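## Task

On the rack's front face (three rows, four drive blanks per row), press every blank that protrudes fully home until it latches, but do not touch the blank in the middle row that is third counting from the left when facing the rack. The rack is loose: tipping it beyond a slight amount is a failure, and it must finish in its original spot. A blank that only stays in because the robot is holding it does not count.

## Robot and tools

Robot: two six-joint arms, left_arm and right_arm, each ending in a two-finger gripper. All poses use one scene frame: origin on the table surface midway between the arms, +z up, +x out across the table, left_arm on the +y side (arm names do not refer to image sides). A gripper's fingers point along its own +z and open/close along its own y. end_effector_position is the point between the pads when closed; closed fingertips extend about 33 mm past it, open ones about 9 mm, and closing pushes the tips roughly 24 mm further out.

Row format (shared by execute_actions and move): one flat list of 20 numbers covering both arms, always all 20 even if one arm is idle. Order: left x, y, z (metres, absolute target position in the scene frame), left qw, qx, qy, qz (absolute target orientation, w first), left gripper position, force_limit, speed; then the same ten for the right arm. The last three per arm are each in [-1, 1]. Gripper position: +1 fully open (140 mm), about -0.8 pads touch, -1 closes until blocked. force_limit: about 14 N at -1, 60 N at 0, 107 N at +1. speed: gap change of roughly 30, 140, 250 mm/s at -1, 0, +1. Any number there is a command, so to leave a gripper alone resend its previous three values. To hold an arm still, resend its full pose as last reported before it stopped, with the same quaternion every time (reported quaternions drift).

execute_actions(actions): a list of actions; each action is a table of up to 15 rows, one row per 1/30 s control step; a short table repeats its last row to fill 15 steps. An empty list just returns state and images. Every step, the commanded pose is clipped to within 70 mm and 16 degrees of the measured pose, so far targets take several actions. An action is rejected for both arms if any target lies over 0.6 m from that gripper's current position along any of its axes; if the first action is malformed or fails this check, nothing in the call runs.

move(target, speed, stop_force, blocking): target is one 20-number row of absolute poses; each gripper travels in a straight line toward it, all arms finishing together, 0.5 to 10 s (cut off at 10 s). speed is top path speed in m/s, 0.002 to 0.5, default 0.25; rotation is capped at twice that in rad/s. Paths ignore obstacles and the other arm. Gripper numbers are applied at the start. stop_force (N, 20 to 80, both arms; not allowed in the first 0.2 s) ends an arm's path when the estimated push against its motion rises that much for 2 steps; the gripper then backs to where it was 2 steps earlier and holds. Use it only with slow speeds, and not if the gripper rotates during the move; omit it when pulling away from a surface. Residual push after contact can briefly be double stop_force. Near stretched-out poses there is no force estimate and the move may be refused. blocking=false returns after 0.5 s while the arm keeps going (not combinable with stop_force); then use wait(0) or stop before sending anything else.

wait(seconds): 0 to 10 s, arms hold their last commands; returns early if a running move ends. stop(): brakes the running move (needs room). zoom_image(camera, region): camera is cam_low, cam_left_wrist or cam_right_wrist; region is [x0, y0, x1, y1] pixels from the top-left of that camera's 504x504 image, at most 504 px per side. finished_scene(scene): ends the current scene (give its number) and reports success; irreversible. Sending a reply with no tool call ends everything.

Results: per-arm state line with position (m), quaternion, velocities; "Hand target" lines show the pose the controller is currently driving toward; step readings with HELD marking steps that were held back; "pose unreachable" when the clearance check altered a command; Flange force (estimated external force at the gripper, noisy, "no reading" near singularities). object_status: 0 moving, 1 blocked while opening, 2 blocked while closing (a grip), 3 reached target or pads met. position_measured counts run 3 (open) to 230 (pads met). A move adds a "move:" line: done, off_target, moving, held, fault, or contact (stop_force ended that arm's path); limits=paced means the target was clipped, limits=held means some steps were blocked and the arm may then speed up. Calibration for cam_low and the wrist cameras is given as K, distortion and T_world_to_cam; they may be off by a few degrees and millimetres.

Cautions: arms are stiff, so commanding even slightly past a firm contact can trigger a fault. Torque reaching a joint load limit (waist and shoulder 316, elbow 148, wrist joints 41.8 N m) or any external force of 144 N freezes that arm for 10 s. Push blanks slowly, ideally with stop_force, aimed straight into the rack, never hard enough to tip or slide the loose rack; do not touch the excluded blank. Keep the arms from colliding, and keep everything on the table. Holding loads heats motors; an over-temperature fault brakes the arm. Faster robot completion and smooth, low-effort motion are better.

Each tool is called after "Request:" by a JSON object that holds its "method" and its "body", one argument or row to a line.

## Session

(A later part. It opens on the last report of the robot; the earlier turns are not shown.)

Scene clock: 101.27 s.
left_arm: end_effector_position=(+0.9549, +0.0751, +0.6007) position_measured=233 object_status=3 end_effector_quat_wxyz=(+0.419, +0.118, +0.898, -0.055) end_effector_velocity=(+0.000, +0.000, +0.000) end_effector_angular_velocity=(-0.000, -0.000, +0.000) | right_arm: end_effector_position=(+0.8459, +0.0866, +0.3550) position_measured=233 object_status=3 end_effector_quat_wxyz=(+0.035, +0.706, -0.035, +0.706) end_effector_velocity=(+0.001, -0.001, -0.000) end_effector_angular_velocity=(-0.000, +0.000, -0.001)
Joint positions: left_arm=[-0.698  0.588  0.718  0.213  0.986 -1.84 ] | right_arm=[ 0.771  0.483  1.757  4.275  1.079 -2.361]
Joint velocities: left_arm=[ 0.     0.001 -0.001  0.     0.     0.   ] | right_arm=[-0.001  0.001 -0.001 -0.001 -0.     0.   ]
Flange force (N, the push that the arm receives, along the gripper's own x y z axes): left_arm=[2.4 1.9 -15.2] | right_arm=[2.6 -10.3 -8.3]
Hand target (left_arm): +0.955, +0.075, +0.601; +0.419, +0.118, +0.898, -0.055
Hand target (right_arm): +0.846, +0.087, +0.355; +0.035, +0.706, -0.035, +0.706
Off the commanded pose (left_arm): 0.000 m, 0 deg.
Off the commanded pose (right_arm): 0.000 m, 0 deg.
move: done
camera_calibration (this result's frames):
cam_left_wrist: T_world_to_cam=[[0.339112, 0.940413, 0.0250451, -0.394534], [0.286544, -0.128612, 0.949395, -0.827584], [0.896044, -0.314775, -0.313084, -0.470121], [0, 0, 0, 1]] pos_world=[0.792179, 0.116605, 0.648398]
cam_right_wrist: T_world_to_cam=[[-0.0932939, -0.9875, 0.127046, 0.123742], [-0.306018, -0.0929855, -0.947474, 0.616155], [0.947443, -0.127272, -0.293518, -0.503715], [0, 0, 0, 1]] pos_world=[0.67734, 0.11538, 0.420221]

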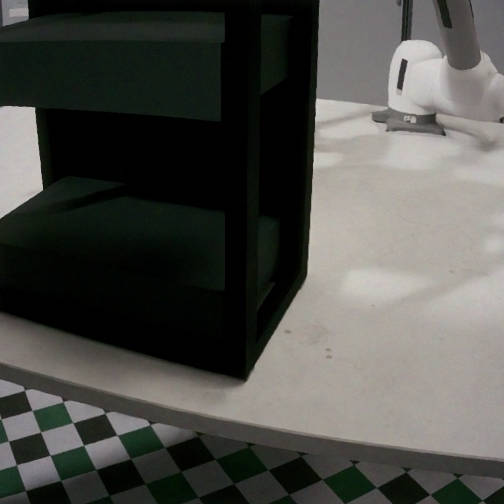

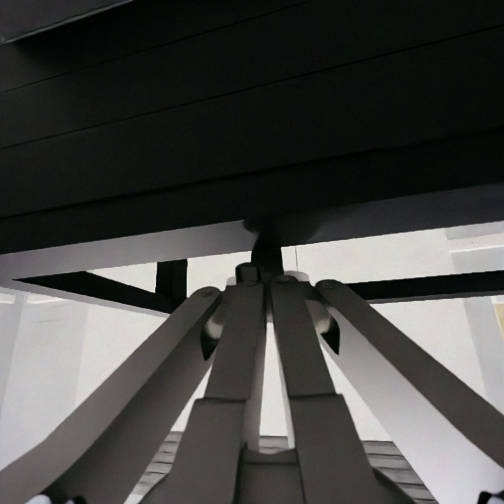

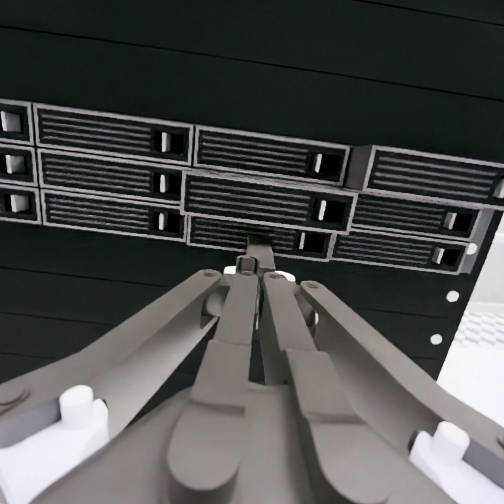

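Request:
{"method": "move", "body": {
  "target": [0.9549,0.0751,0.6007,0.419,0.118,0.898,-0.055,-1,0,0,0.87,0.0842,0.355,0.035,0.706,-0.035,0.706,-1,0,0],
  "speed": 0.008,
  "stop_force": 35
}}

Request:
{"method": "move", "body": {
  "target": [0.9549,0.0751,0.6007,0.419,0.118,0.898,-0.055,-1,0,0,0.795,0.09,0.355,0.035,0.706,-0.035,0.706,-1,0,0],
  "speed": 0.12
}}

Request:
{"method": "move", "body": {
  "target": [0.9549,0.0751,0.6007,0.419,0.118,0.898,-0.055,-1,0,0,0.795,-0.018,0.427,0.035,0.706,-0.035,0.706,-1,0,0],
  "speed": 0.15
}}

Request:
{"method": "move", "body": {
  "target": [0.9549,0.0751,0.6007,0.419,0.118,0.898,-0.055,-1,0,0,0.836,-0.022,0.427,0.035,0.706,-0.035,0.706,-1,0,0],
  "speed": 0.025,
  "stop_force": 35
}}

Request:
{"method": "move", "body": {
  "target": [0.9549,0.0751,0.6007,0.419,0.118,0.898,-0.055,-1,0,0,0.86,-0.0244,0.427,0.035,0.706,-0.035,0.706,-1,0,0],
  "speed": 0.008,
  "stop_force": 35
}}

Request:
{"method": "move", "body": {
  "target": [0.9549,0.0751,0.6007,0.419,0.118,0.898,-0.055,-1,0,0,0.77,-0.1,0.36,-0.354,0.612,0.354,0.612,-1,0,0],
  "speed": 0.25
}}

Request:
{"method": "zoom_image", "body": {
  "camera": "cam_right_wrist",
  "region": [190,90,440,290]
}}

Scene clock: 114.30 s.
left_arm: end_effector_position=(+0.9550, +0.0751, +0.6007) position_measured=233 object_status=3 end_effector_quat_wxyz=(+0.419, +0.118, +0.898, -0.055) end_effector_velocity=(-0.001, -0.000, +0.000) end_effector_angular_velocity=(+0.001, +0.000, -0.001) | right_arm: end_effector_position=(+0.8541, +0.0860, +0.3548) position_measured=233 object_status=3 end_effector_quat_wxyz=(+0.035, +0.706, -0.035, +0.706) end_effector_velocity=(-0.002, +0.000, -0.001) end_effector_angular_velocity=(-0.002, -0.000, -0.000)
Joint positions: left_arm=[-0.698  0.588  0.718  0.213  0.986 -1.84 ] | right_arm=[ 0.762  0.489  1.747  4.27   1.071 -2.362]
Joint velocities: left_arm=[-0.001 -0.001  0.001  0.     0.001 -0.   ] | right_arm=[0.002 0.    0.002 0.    0.003 0.   ]
Flange force (N, the push that the arm receives, along the gripper's own x y z axes): left_arm=[-10.2 2.7 -5.3] | right_arm=[13.8 3.7 -56.6]
Hand target (left_arm): +0.955, +0.075, +0.601; +0.419, +0.118, +0.898, -0.055
Hand target (right_arm): +0.854, +0.086, +0.355; +0.035, +0.706, -0.035, +0.706
Off the commanded pose (left_arm): 0.000 m, 0 deg.
Off the commanded pose (right_arm): 0.016 m, 0 deg.
move: contact (right_arm)
camera_calibration (this result's frames):
cam_left_wrist: T_world_to_cam=[[0.33906, 0.94043, 0.0250878, -0.394587], [0.286425, -0.128595, 0.949434, -0.827507], [0.896102, -0.314729, -0.312964, -0.470323], [0, 0, 0, 1]] pos_world=[0.792265, 0.116645, 0.648369]
cam_right_wrist: T_world_to_cam=[[-0.0930728, -0.987458, 0.127527, 0.123519], [-0.305979, -0.0935182, -0.947434, 0.618389], [0.947478, -0.127201, -0.293438, -0.511689], [0, 0, 0, 1]] pos_world=[0.685525, 0.114713, 0.419981]

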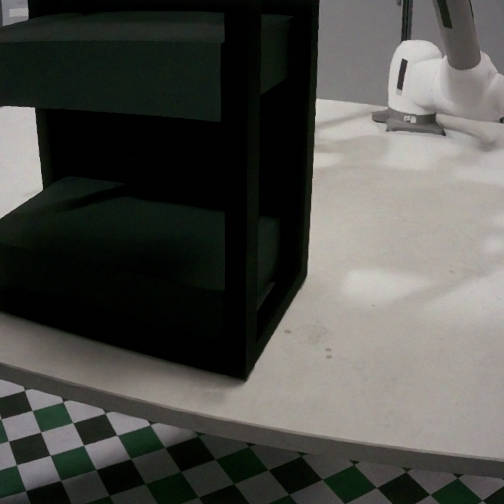

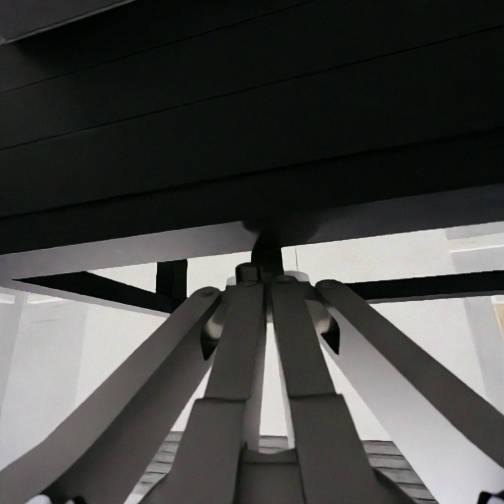

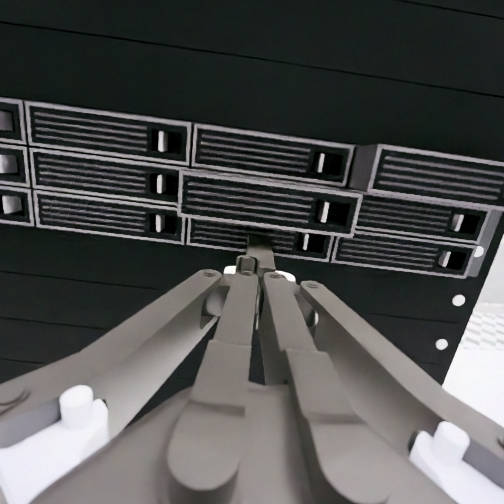

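Scene clock: 115.20 s.
left_arm: end_effector_position=(+0.9549, +0.0751, +0.6007) position_measured=233 object_status=3 end_effector_quat_wxyz=(+0.419, +0.118, +0.898, -0.055) end_effector_velocity=(+0.000, -0.000, -0.000) end_effector_angular_velocity=(-0.000, -0.000, -0.000) | right_arm: end_effector_position=(+0.7950, +0.0900, +0.3549) position_measured=233 object_status=3 end_effector_quat_wxyz=(+0.035, +0.706, -0.035, +0.706) end_effector_velocity=(-0.000, -0.000, -0.001) end_effector_angular_velocity=(-0.001, +0.000, -0.001)
Joint positions: left_arm=[-0.698  0.588  0.718  0.213  0.986 -1.84 ] | right_arm=[ 0.828  0.446  1.818  4.31   1.13  -2.357]
Joint velocities: left_arm=[ 0.     0.     0.    -0.    -0.001  0.   ] | right_arm=[ 0.     0.     0.001  0.001  0.001 -0.   ]
Flange force (N, the push that the arm receives, along the gripper's own x y z axes): left_arm=[0.6 0.0 -13.5] | right_arm=[2.6 -5.1 1.6]
Hand target (left_arm): +0.955, +0.075, +0.601; +0.419, +0.118, +0.898, -0.055
Hand target (right_arm): +0.795, +0.090, +0.355; +0.035, +0.706, -0.035, +0.706
Off the commanded pose (left_arm): 0.000 m, 0 deg.
Off the commanded pose (right_arm): 0.000 m, 0 deg.
move: done
camera_calibration (this result's frames):
cam_left_wrist: T_world_to_cam=[[0.339048, 0.940435, 0.02505, -0.394549], [0.286576, -0.128605, 0.949387, -0.827575], [0.896058, -0.314709, -0.313109, -0.470176], [0, 0, 0, 1]] pos_world=[0.792239, 0.116649, 0.648355]
cam_right_wrist: T_world_to_cam=[[-0.0933428, -0.987491, 0.127079, 0.12235], [-0.30621, -0.0929773, -0.947413, 0.600918], [0.947377, -0.127347, -0.293701, -0.454961], [0, 0, 0, 1]] pos_world=[0.626447, 0.118753, 0.420147]

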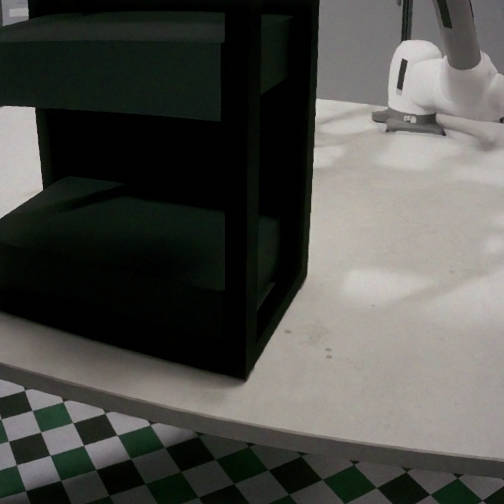

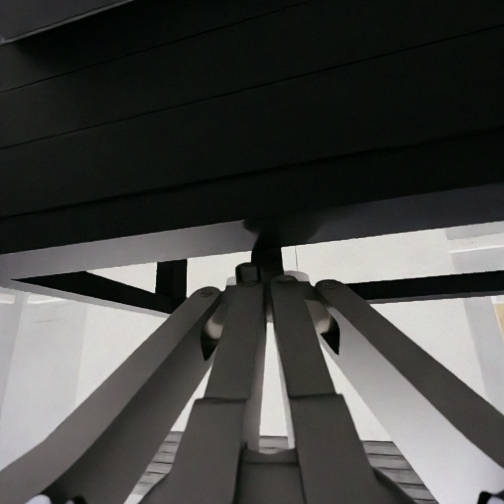

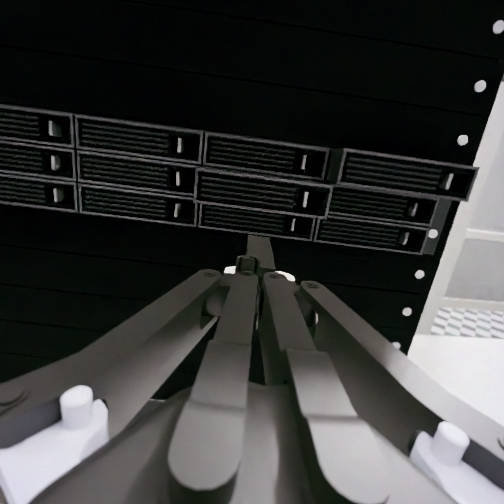

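Scene clock: 116.47 s.
left_arm: end_effector_position=(+0.9549, +0.0751, +0.6007) position_measured=233 object_status=3 end_effector_quat_wxyz=(+0.419, +0.118, +0.898, -0.055) end_effector_velocity=(+0.000, +0.000, -0.000) end_effector_angular_velocity=(+0.001, -0.000, +0.000) | right_arm: end_effector_position=(+0.7951, -0.0180, +0.4270) position_measured=233 object_status=3 end_effector_quat_wxyz=(+0.035, +0.706, -0.035, +0.706) end_effector_velocity=(+0.000, -0.002, +0.001) end_effector_angular_velocity=(+0.001, -0.000, -0.000)
Joint positions: left_arm=[-0.698  0.588  0.718  0.213  0.986 -1.84 ] | right_arm=[ 0.716  0.259  1.932  4.257  1.019 -2.391]
Joint velocities: left_arm=[ 0.    -0.     0.001  0.001 -0.     0.   ] | right_arm=[-0.002 -0.002  0.001 -0.    -0.001 -0.   ]
Flange force (N, the push that the arm receives, along the gripper's own x y z axes): left_arm=[3.0 0.7 -12.7] | right_arm=[5.7 -0.8 -0.3]
Hand target (left_arm): +0.955, +0.075, +0.601; +0.419, +0.118, +0.898, -0.055
Hand target (right_arm): +0.795, -0.018, +0.427; +0.035, +0.706, -0.035, +0.706
Off the commanded pose (left_arm): 0.000 m, 0 deg.
Off the commanded pose (right_arm): 0.000 m, 0 deg.
move: done
camera_calibration (this result's frames):
cam_left_wrist: T_world_to_cam=[[0.339082, 0.940423, 0.0250452, -0.39454], [0.286547, -0.128602, 0.949396, -0.827587], [0.896055, -0.314747, -0.313082, -0.470143], [0, 0, 0, 1]] pos_world=[0.792198, 0.116629, 0.648396]
cam_right_wrist: T_world_to_cam=[[-0.0932312, -0.987504, 0.127061, 0.00649667], [-0.305924, -0.0930309, -0.9475, 0.659008], [0.94748, -0.127207, -0.293428, -0.447763], [0, 0, 0, 1]] pos_world=[0.626459, 0.0107647, 0.492198]

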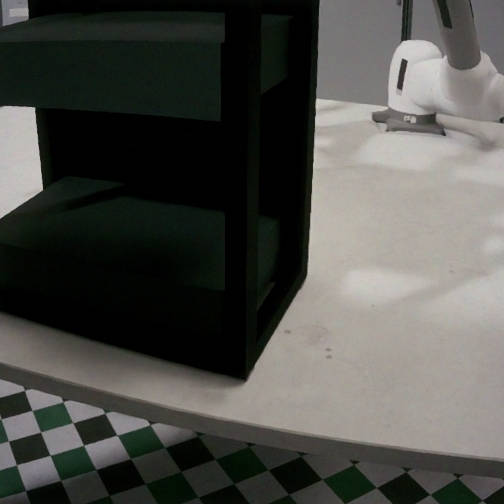

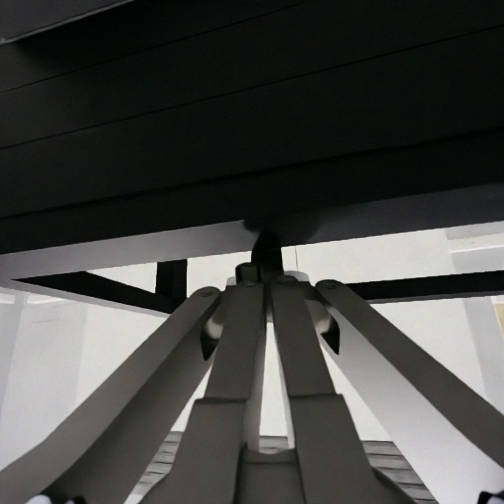

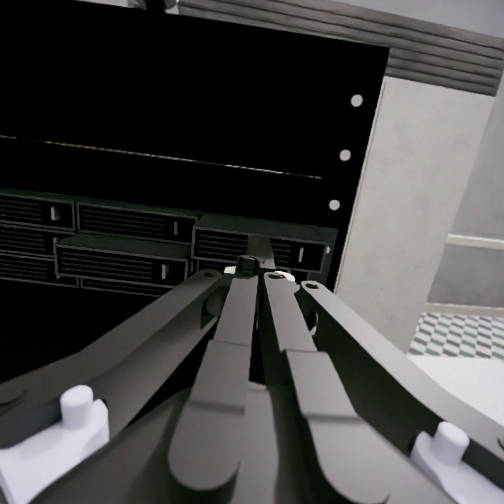

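Scene clock: 118.37 s.
left_arm: end_effector_position=(+0.9549, +0.0751, +0.6007) position_measured=233 object_status=3 end_effector_quat_wxyz=(+0.419, +0.118, +0.898, -0.055) end_effector_velocity=(+0.001, +0.001, -0.001) end_effector_angular_velocity=(+0.002, +0.001, +0.001) | right_arm: end_effector_position=(+0.8360, -0.0220, +0.4270) position_measured=233 object_status=3 end_effector_quat_wxyz=(+0.035, +0.706, -0.035, +0.706) end_effector_velocity=(+0.001, +0.000, +0.000) end_effector_angular_velocity=(+0.000, -0.001, -0.001)
Joint positions: left_arm=[-0.698  0.588  0.718  0.213  0.986 -1.84 ] | right_arm=[ 0.667  0.295  1.883  4.225  0.977 -2.383]
Joint velocities: left_arm=[ 0.001  0.001  0.     0.001  0.    -0.   ] | right_arm=[-0.001  0.002 -0.002 -0.001  0.001  0.   ]
Flange force (N, the push that the arm receives, along the gripper's own x y z axes): left_arm=[4.0 4.0 -13.0] | right_arm=[4.9 -6.0 -10.8]
Hand target (left_arm): +0.955, +0.075, +0.601; +0.419, +0.118, +0.898, -0.055
Hand target (right_arm): +0.836, -0.022, +0.427; +0.035, +0.706, -0.035, +0.706
Off the commanded pose (left_arm): 0.000 m, 0 deg.
Off the commanded pose (right_arm): 0.000 m, 0 deg.
move: done
camera_calibration (this result's frames):
cam_left_wrist: T_world_to_cam=[[0.339088, 0.940421, 0.0250476, -0.39454], [0.28656, -0.128611, 0.949391, -0.827584], [0.896048, -0.314749, -0.313098, -0.470129], [0, 0, 0, 1]] pos_world=[0.792195, 0.116625, 0.648386]
cam_right_wrist: T_world_to_cam=[[-0.093297, -0.987498, 0.127055, 0.00641932], [-0.305997, -0.0929959, -0.94748, 0.671207], [0.94745, -0.127275, -0.293496, -0.486942], [0, 0, 0, 1]] pos_world=[0.66734, 0.00678277, 0.492224]

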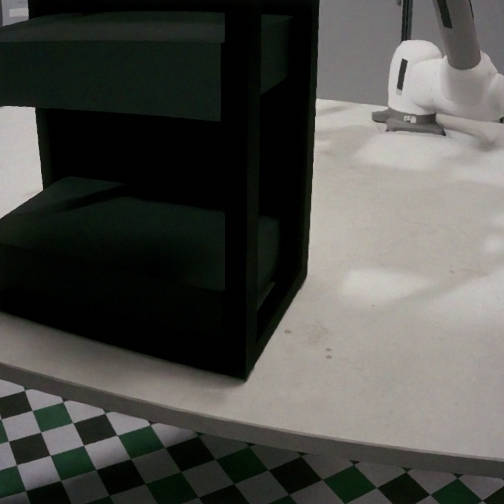

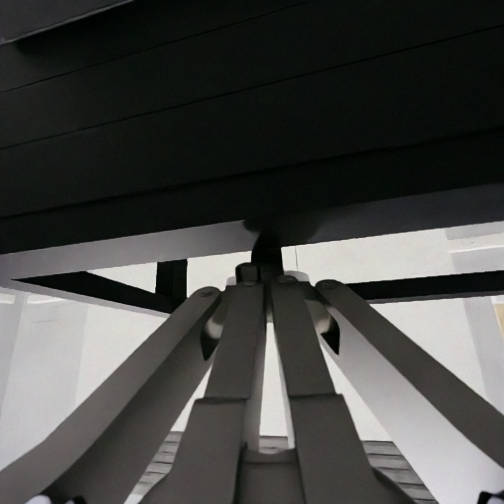

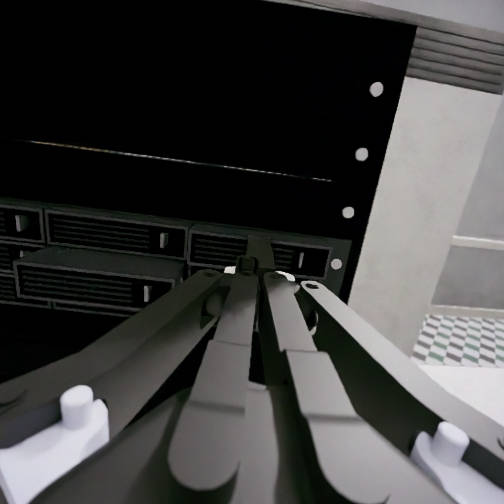

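Scene clock: 119.80 s.
left_arm: end_effector_position=(+0.9549, +0.0751, +0.6007) position_measured=233 object_status=3 end_effector_quat_wxyz=(+0.419, +0.118, +0.898, -0.055) end_effector_velocity=(-0.000, +0.001, +0.001) end_effector_angular_velocity=(-0.001, +0.000, +0.001) | right_arm: end_effector_position=(+0.8447, -0.0227, +0.4269) position_measured=233 object_status=3 end_effector_quat_wxyz=(+0.035, +0.706, -0.035, +0.706) end_effector_velocity=(-0.002, +0.000, -0.000) end_effector_angular_velocity=(-0.001, +0.000, +0.001)
Joint positions: left_arm=[-0.698  0.588  0.718  0.213  0.986 -1.84 ] | right_arm=[ 0.658  0.303  1.872  4.218  0.969 -2.382]
Joint velocities: left_arm=[ 0.001 -0.001  0.    -0.001  0.001 -0.   ] | right_arm=[ 0.002 -0.002  0.003  0.     0.001 -0.   ]
Flange force (N, the push that the arm receives, along the gripper's own x y z axes): left_arm=[-13.0 2.9 0.7] | right_arm=[11.7 3.4 -56.8]
Hand target (left_arm): +0.955, +0.075, +0.601; +0.419, +0.118, +0.898, -0.055
Hand target (right_arm): +0.844, -0.023, +0.427; +0.035, +0.706, -0.035, +0.706
Off the commanded pose (left_arm): 0.000 m, 0 deg.
Off the commanded pose (right_arm): 0.015 m, 0 deg.
move: contact (right_arm)
camera_calibration (this result's frames):
cam_left_wrist: T_world_to_cam=[[0.339088, 0.940421, 0.0250475, -0.39454], [0.286561, -0.128612, 0.94939, -0.827584], [0.896048, -0.314749, -0.313098, -0.470129], [0, 0, 0, 1]] pos_world=[0.792195, 0.116625, 0.648386]
cam_right_wrist: T_world_to_cam=[[-0.0930881, -0.98747, 0.127428, 0.00620763], [-0.305954, -0.0934215, -0.947452, 0.673576], [0.947485, -0.127183, -0.293424, -0.49542], [0, 0, 0, 1]] pos_world=[0.676063, 0.00604708, 0.492021]

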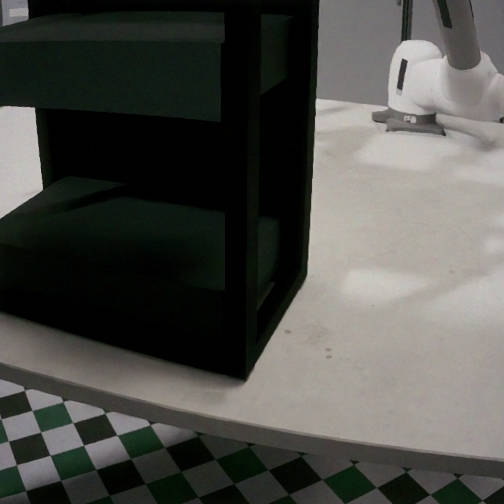

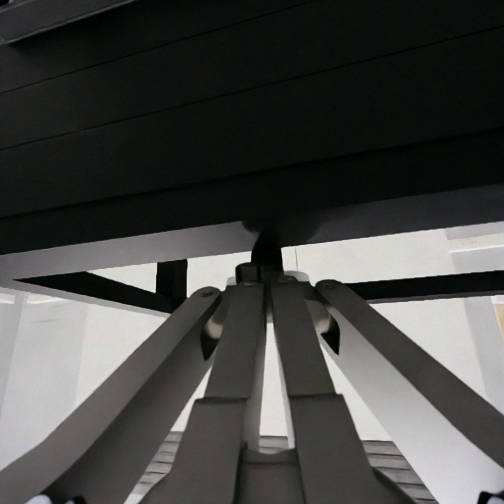

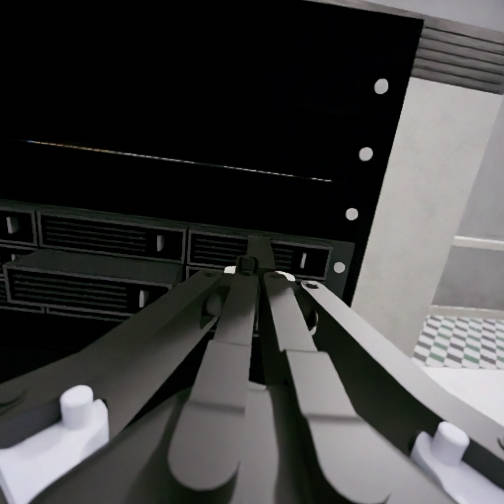

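Scene clock: 122.50 s.
left_arm: end_effector_position=(+0.9549, +0.0751, +0.6007) position_measured=233 object_status=3 end_effector_quat_wxyz=(+0.419, +0.118, +0.898, -0.055) end_effector_velocity=(-0.000, +0.000, -0.000) end_effector_angular_velocity=(-0.002, +0.001, -0.000) | right_arm: end_effector_position=(+0.7706, -0.1003, +0.3604) position_measured=233 object_status=3 end_effector_quat_wxyz=(-0.353, +0.612, +0.354, +0.613) end_effector_velocity=(-0.000, -0.000, -0.000) end_effector_angular_velocity=(+0.001, +0.000, +0.006)
Joint positions: left_arm=[-0.698  0.588  0.718  0.213  0.986 -1.84 ] | right_arm=[-0.028  0.259  2.089  1.977  1.189 -0.858]
Joint velocities: left_arm=[ 0.    -0.001  0.001 -0.002 -0.    -0.   ] | right_arm=[-0.002  0.002 -0.002 -0.006  0.005  0.003]
Flange force (N, the push that the arm receives, along the gripper's own x y z axes): left_arm=[-1.2 1.8 -11.3] | right_arm=[4.6 0.5 2.3]
Hand target (left_arm): +0.955, +0.075, +0.601; +0.419, +0.118, +0.898, -0.055
Hand target (right_arm): +0.771, -0.100, +0.360; -0.353, +0.612, +0.354, +0.613
Off the commanded pose (left_arm): 0.000 m, 0 deg.
Off the commanded pose (right_arm): 0.001 m, 0 deg.
move: done
camera_calibration (this result's frames):
cam_left_wrist: T_world_to_cam=[[0.339089, 0.940421, 0.0250479, -0.39454], [0.286562, -0.128613, 0.94939, -0.827583], [0.896047, -0.31475, -0.3131, -0.470127], [0, 0, 0, 1]] pos_world=[0.792194, 0.116624, 0.648385]
cam_right_wrist: T_world_to_cam=[[0.861477, -0.491062, 0.129285, -0.755345], [-0.0390317, -0.317883, -0.947326, 0.352446], [0.506294, 0.811054, -0.293016, -0.0206597], [0, 0, 0, 1]] pos_world=[0.674929, -0.242129, 0.425483]

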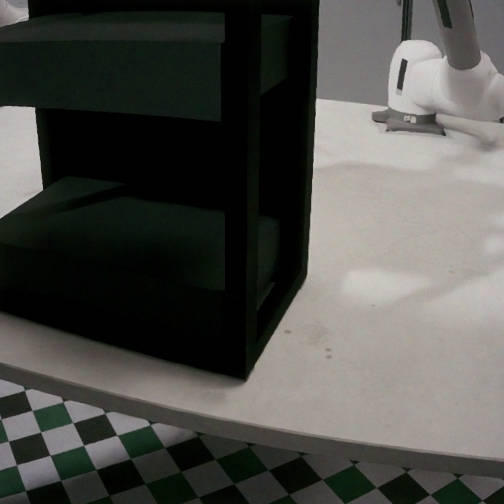

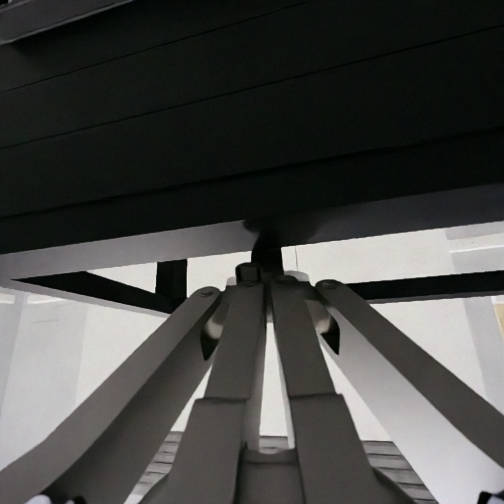

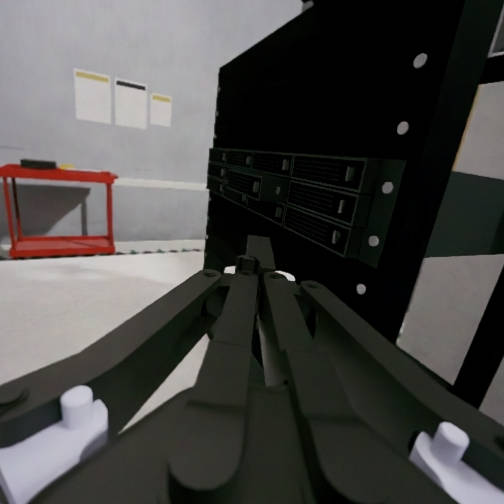

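Region (190, 90, 440, 290) of cam_right_wrist's 504x504 image, scaled by 2.016, with more detail than that image has; it fills the top 403 rows of this view, and the rest is white.

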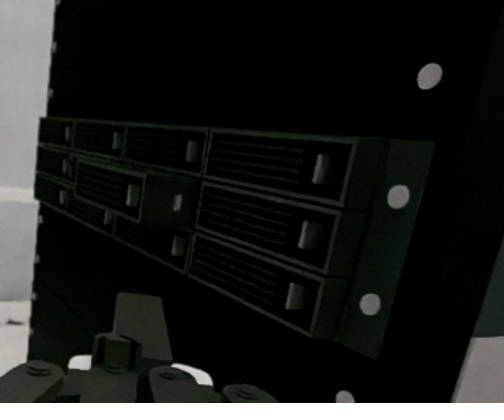

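All three blanks are flush. Releasing the brace.

Request:
{"method": "move", "body": {
  "target": [0.95,0.08,0.64,0.419,0.118,0.898,-0.055,-1,0,0,0.77,-0.1,0.36,-0.354,0.612,0.354,0.612,-1,0,0],
  "speed": 0.1
}}

Request:
{"method": "finished_scene", "body": {
  "scene": 1
}}

Scene clock: 129.57 s.
left_arm: end_effector_position=(+0.9500, +0.0800, +0.6399) position_measured=233 object_status=3 end_effector_quat_wxyz=(+0.419, +0.118, +0.898, -0.055) end_effector_velocity=(+0.000, +0.001, +0.001) end_effector_angular_velocity=(-0.000, +0.001, +0.001) | right_arm: end_effector_position=(+0.7700, -0.1000, +0.3600) position_measured=233 object_status=3 end_effector_quat_wxyz=(-0.354, +0.612, +0.354, +0.612) end_effector_velocity=(-0.000, +0.000, +0.001) end_effector_angular_velocity=(-0.001, -0.001, -0.000)
Joint positions: left_arm=[-0.696  0.603  0.621  0.2    1.067 -1.817] | right_arm=[-0.028  0.258  2.089  1.976  1.189 -0.856]
Joint velocities: left_arm=[ 0.001  0.002 -0.004 -0.001  0.003  0.001] | right_arm=[ 0.    -0.002 -0.    -0.    -0.001 -0.   ]
Flange force (N, the push that the arm receives, along the gripper's own x y z axes): left_arm=[10.7 2.4 -3.5] | right_arm=[3.9 0.6 2.5]
Hand target (left_arm): +0.950, +0.080, +0.640; +0.419, +0.118, +0.898, -0.055
Hand target (right_arm): +0.770, -0.100, +0.360; -0.354, +0.612, +0.354, +0.612
Off the commanded pose (left_arm): 0.000 m, 0 deg.
Off the commanded pose (right_arm): 0.000 m, 0 deg.
move: done
camera_calibration (this result's frames):
cam_left_wrist: T_world_to_cam=[[0.33913, 0.940406, 0.0250289, -0.398462], [0.286577, -0.128613, 0.949385, -0.862788], [0.896027, -0.314793, -0.313115, -0.451915], [0, 0, 0, 1]] pos_world=[0.787313, 0.121491, 0.687589]
cam_right_wrist: T_world_to_cam=[[0.862226, -0.490348, 0.126984, -0.75427], [-0.0408821, -0.317249, -0.947461, 0.353636], [0.504871, 0.811734, -0.293587, -0.0193671], [0, 0, 0, 1]] pos_world=[0.674586, -0.241943, 0.425151]

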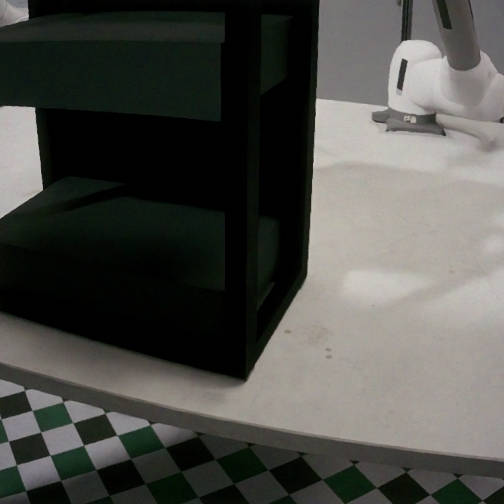

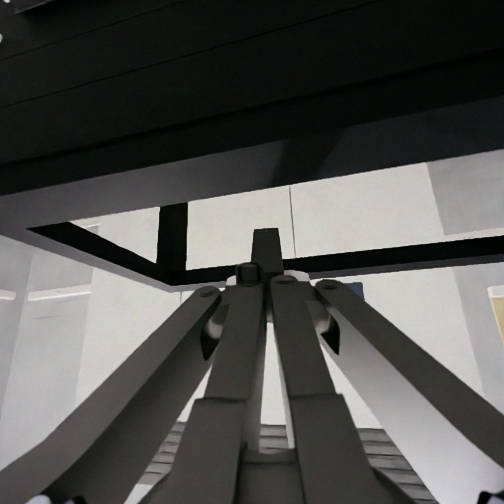

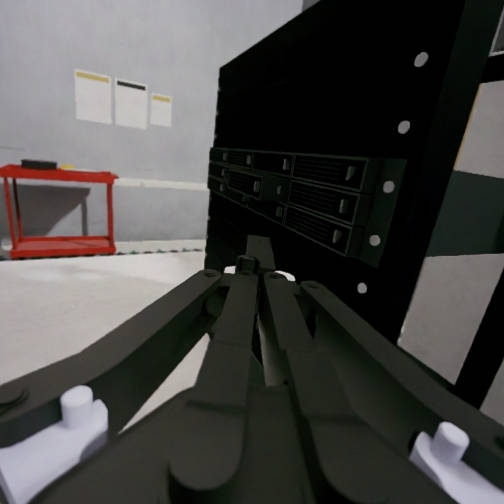

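The scene is finished: the task was done.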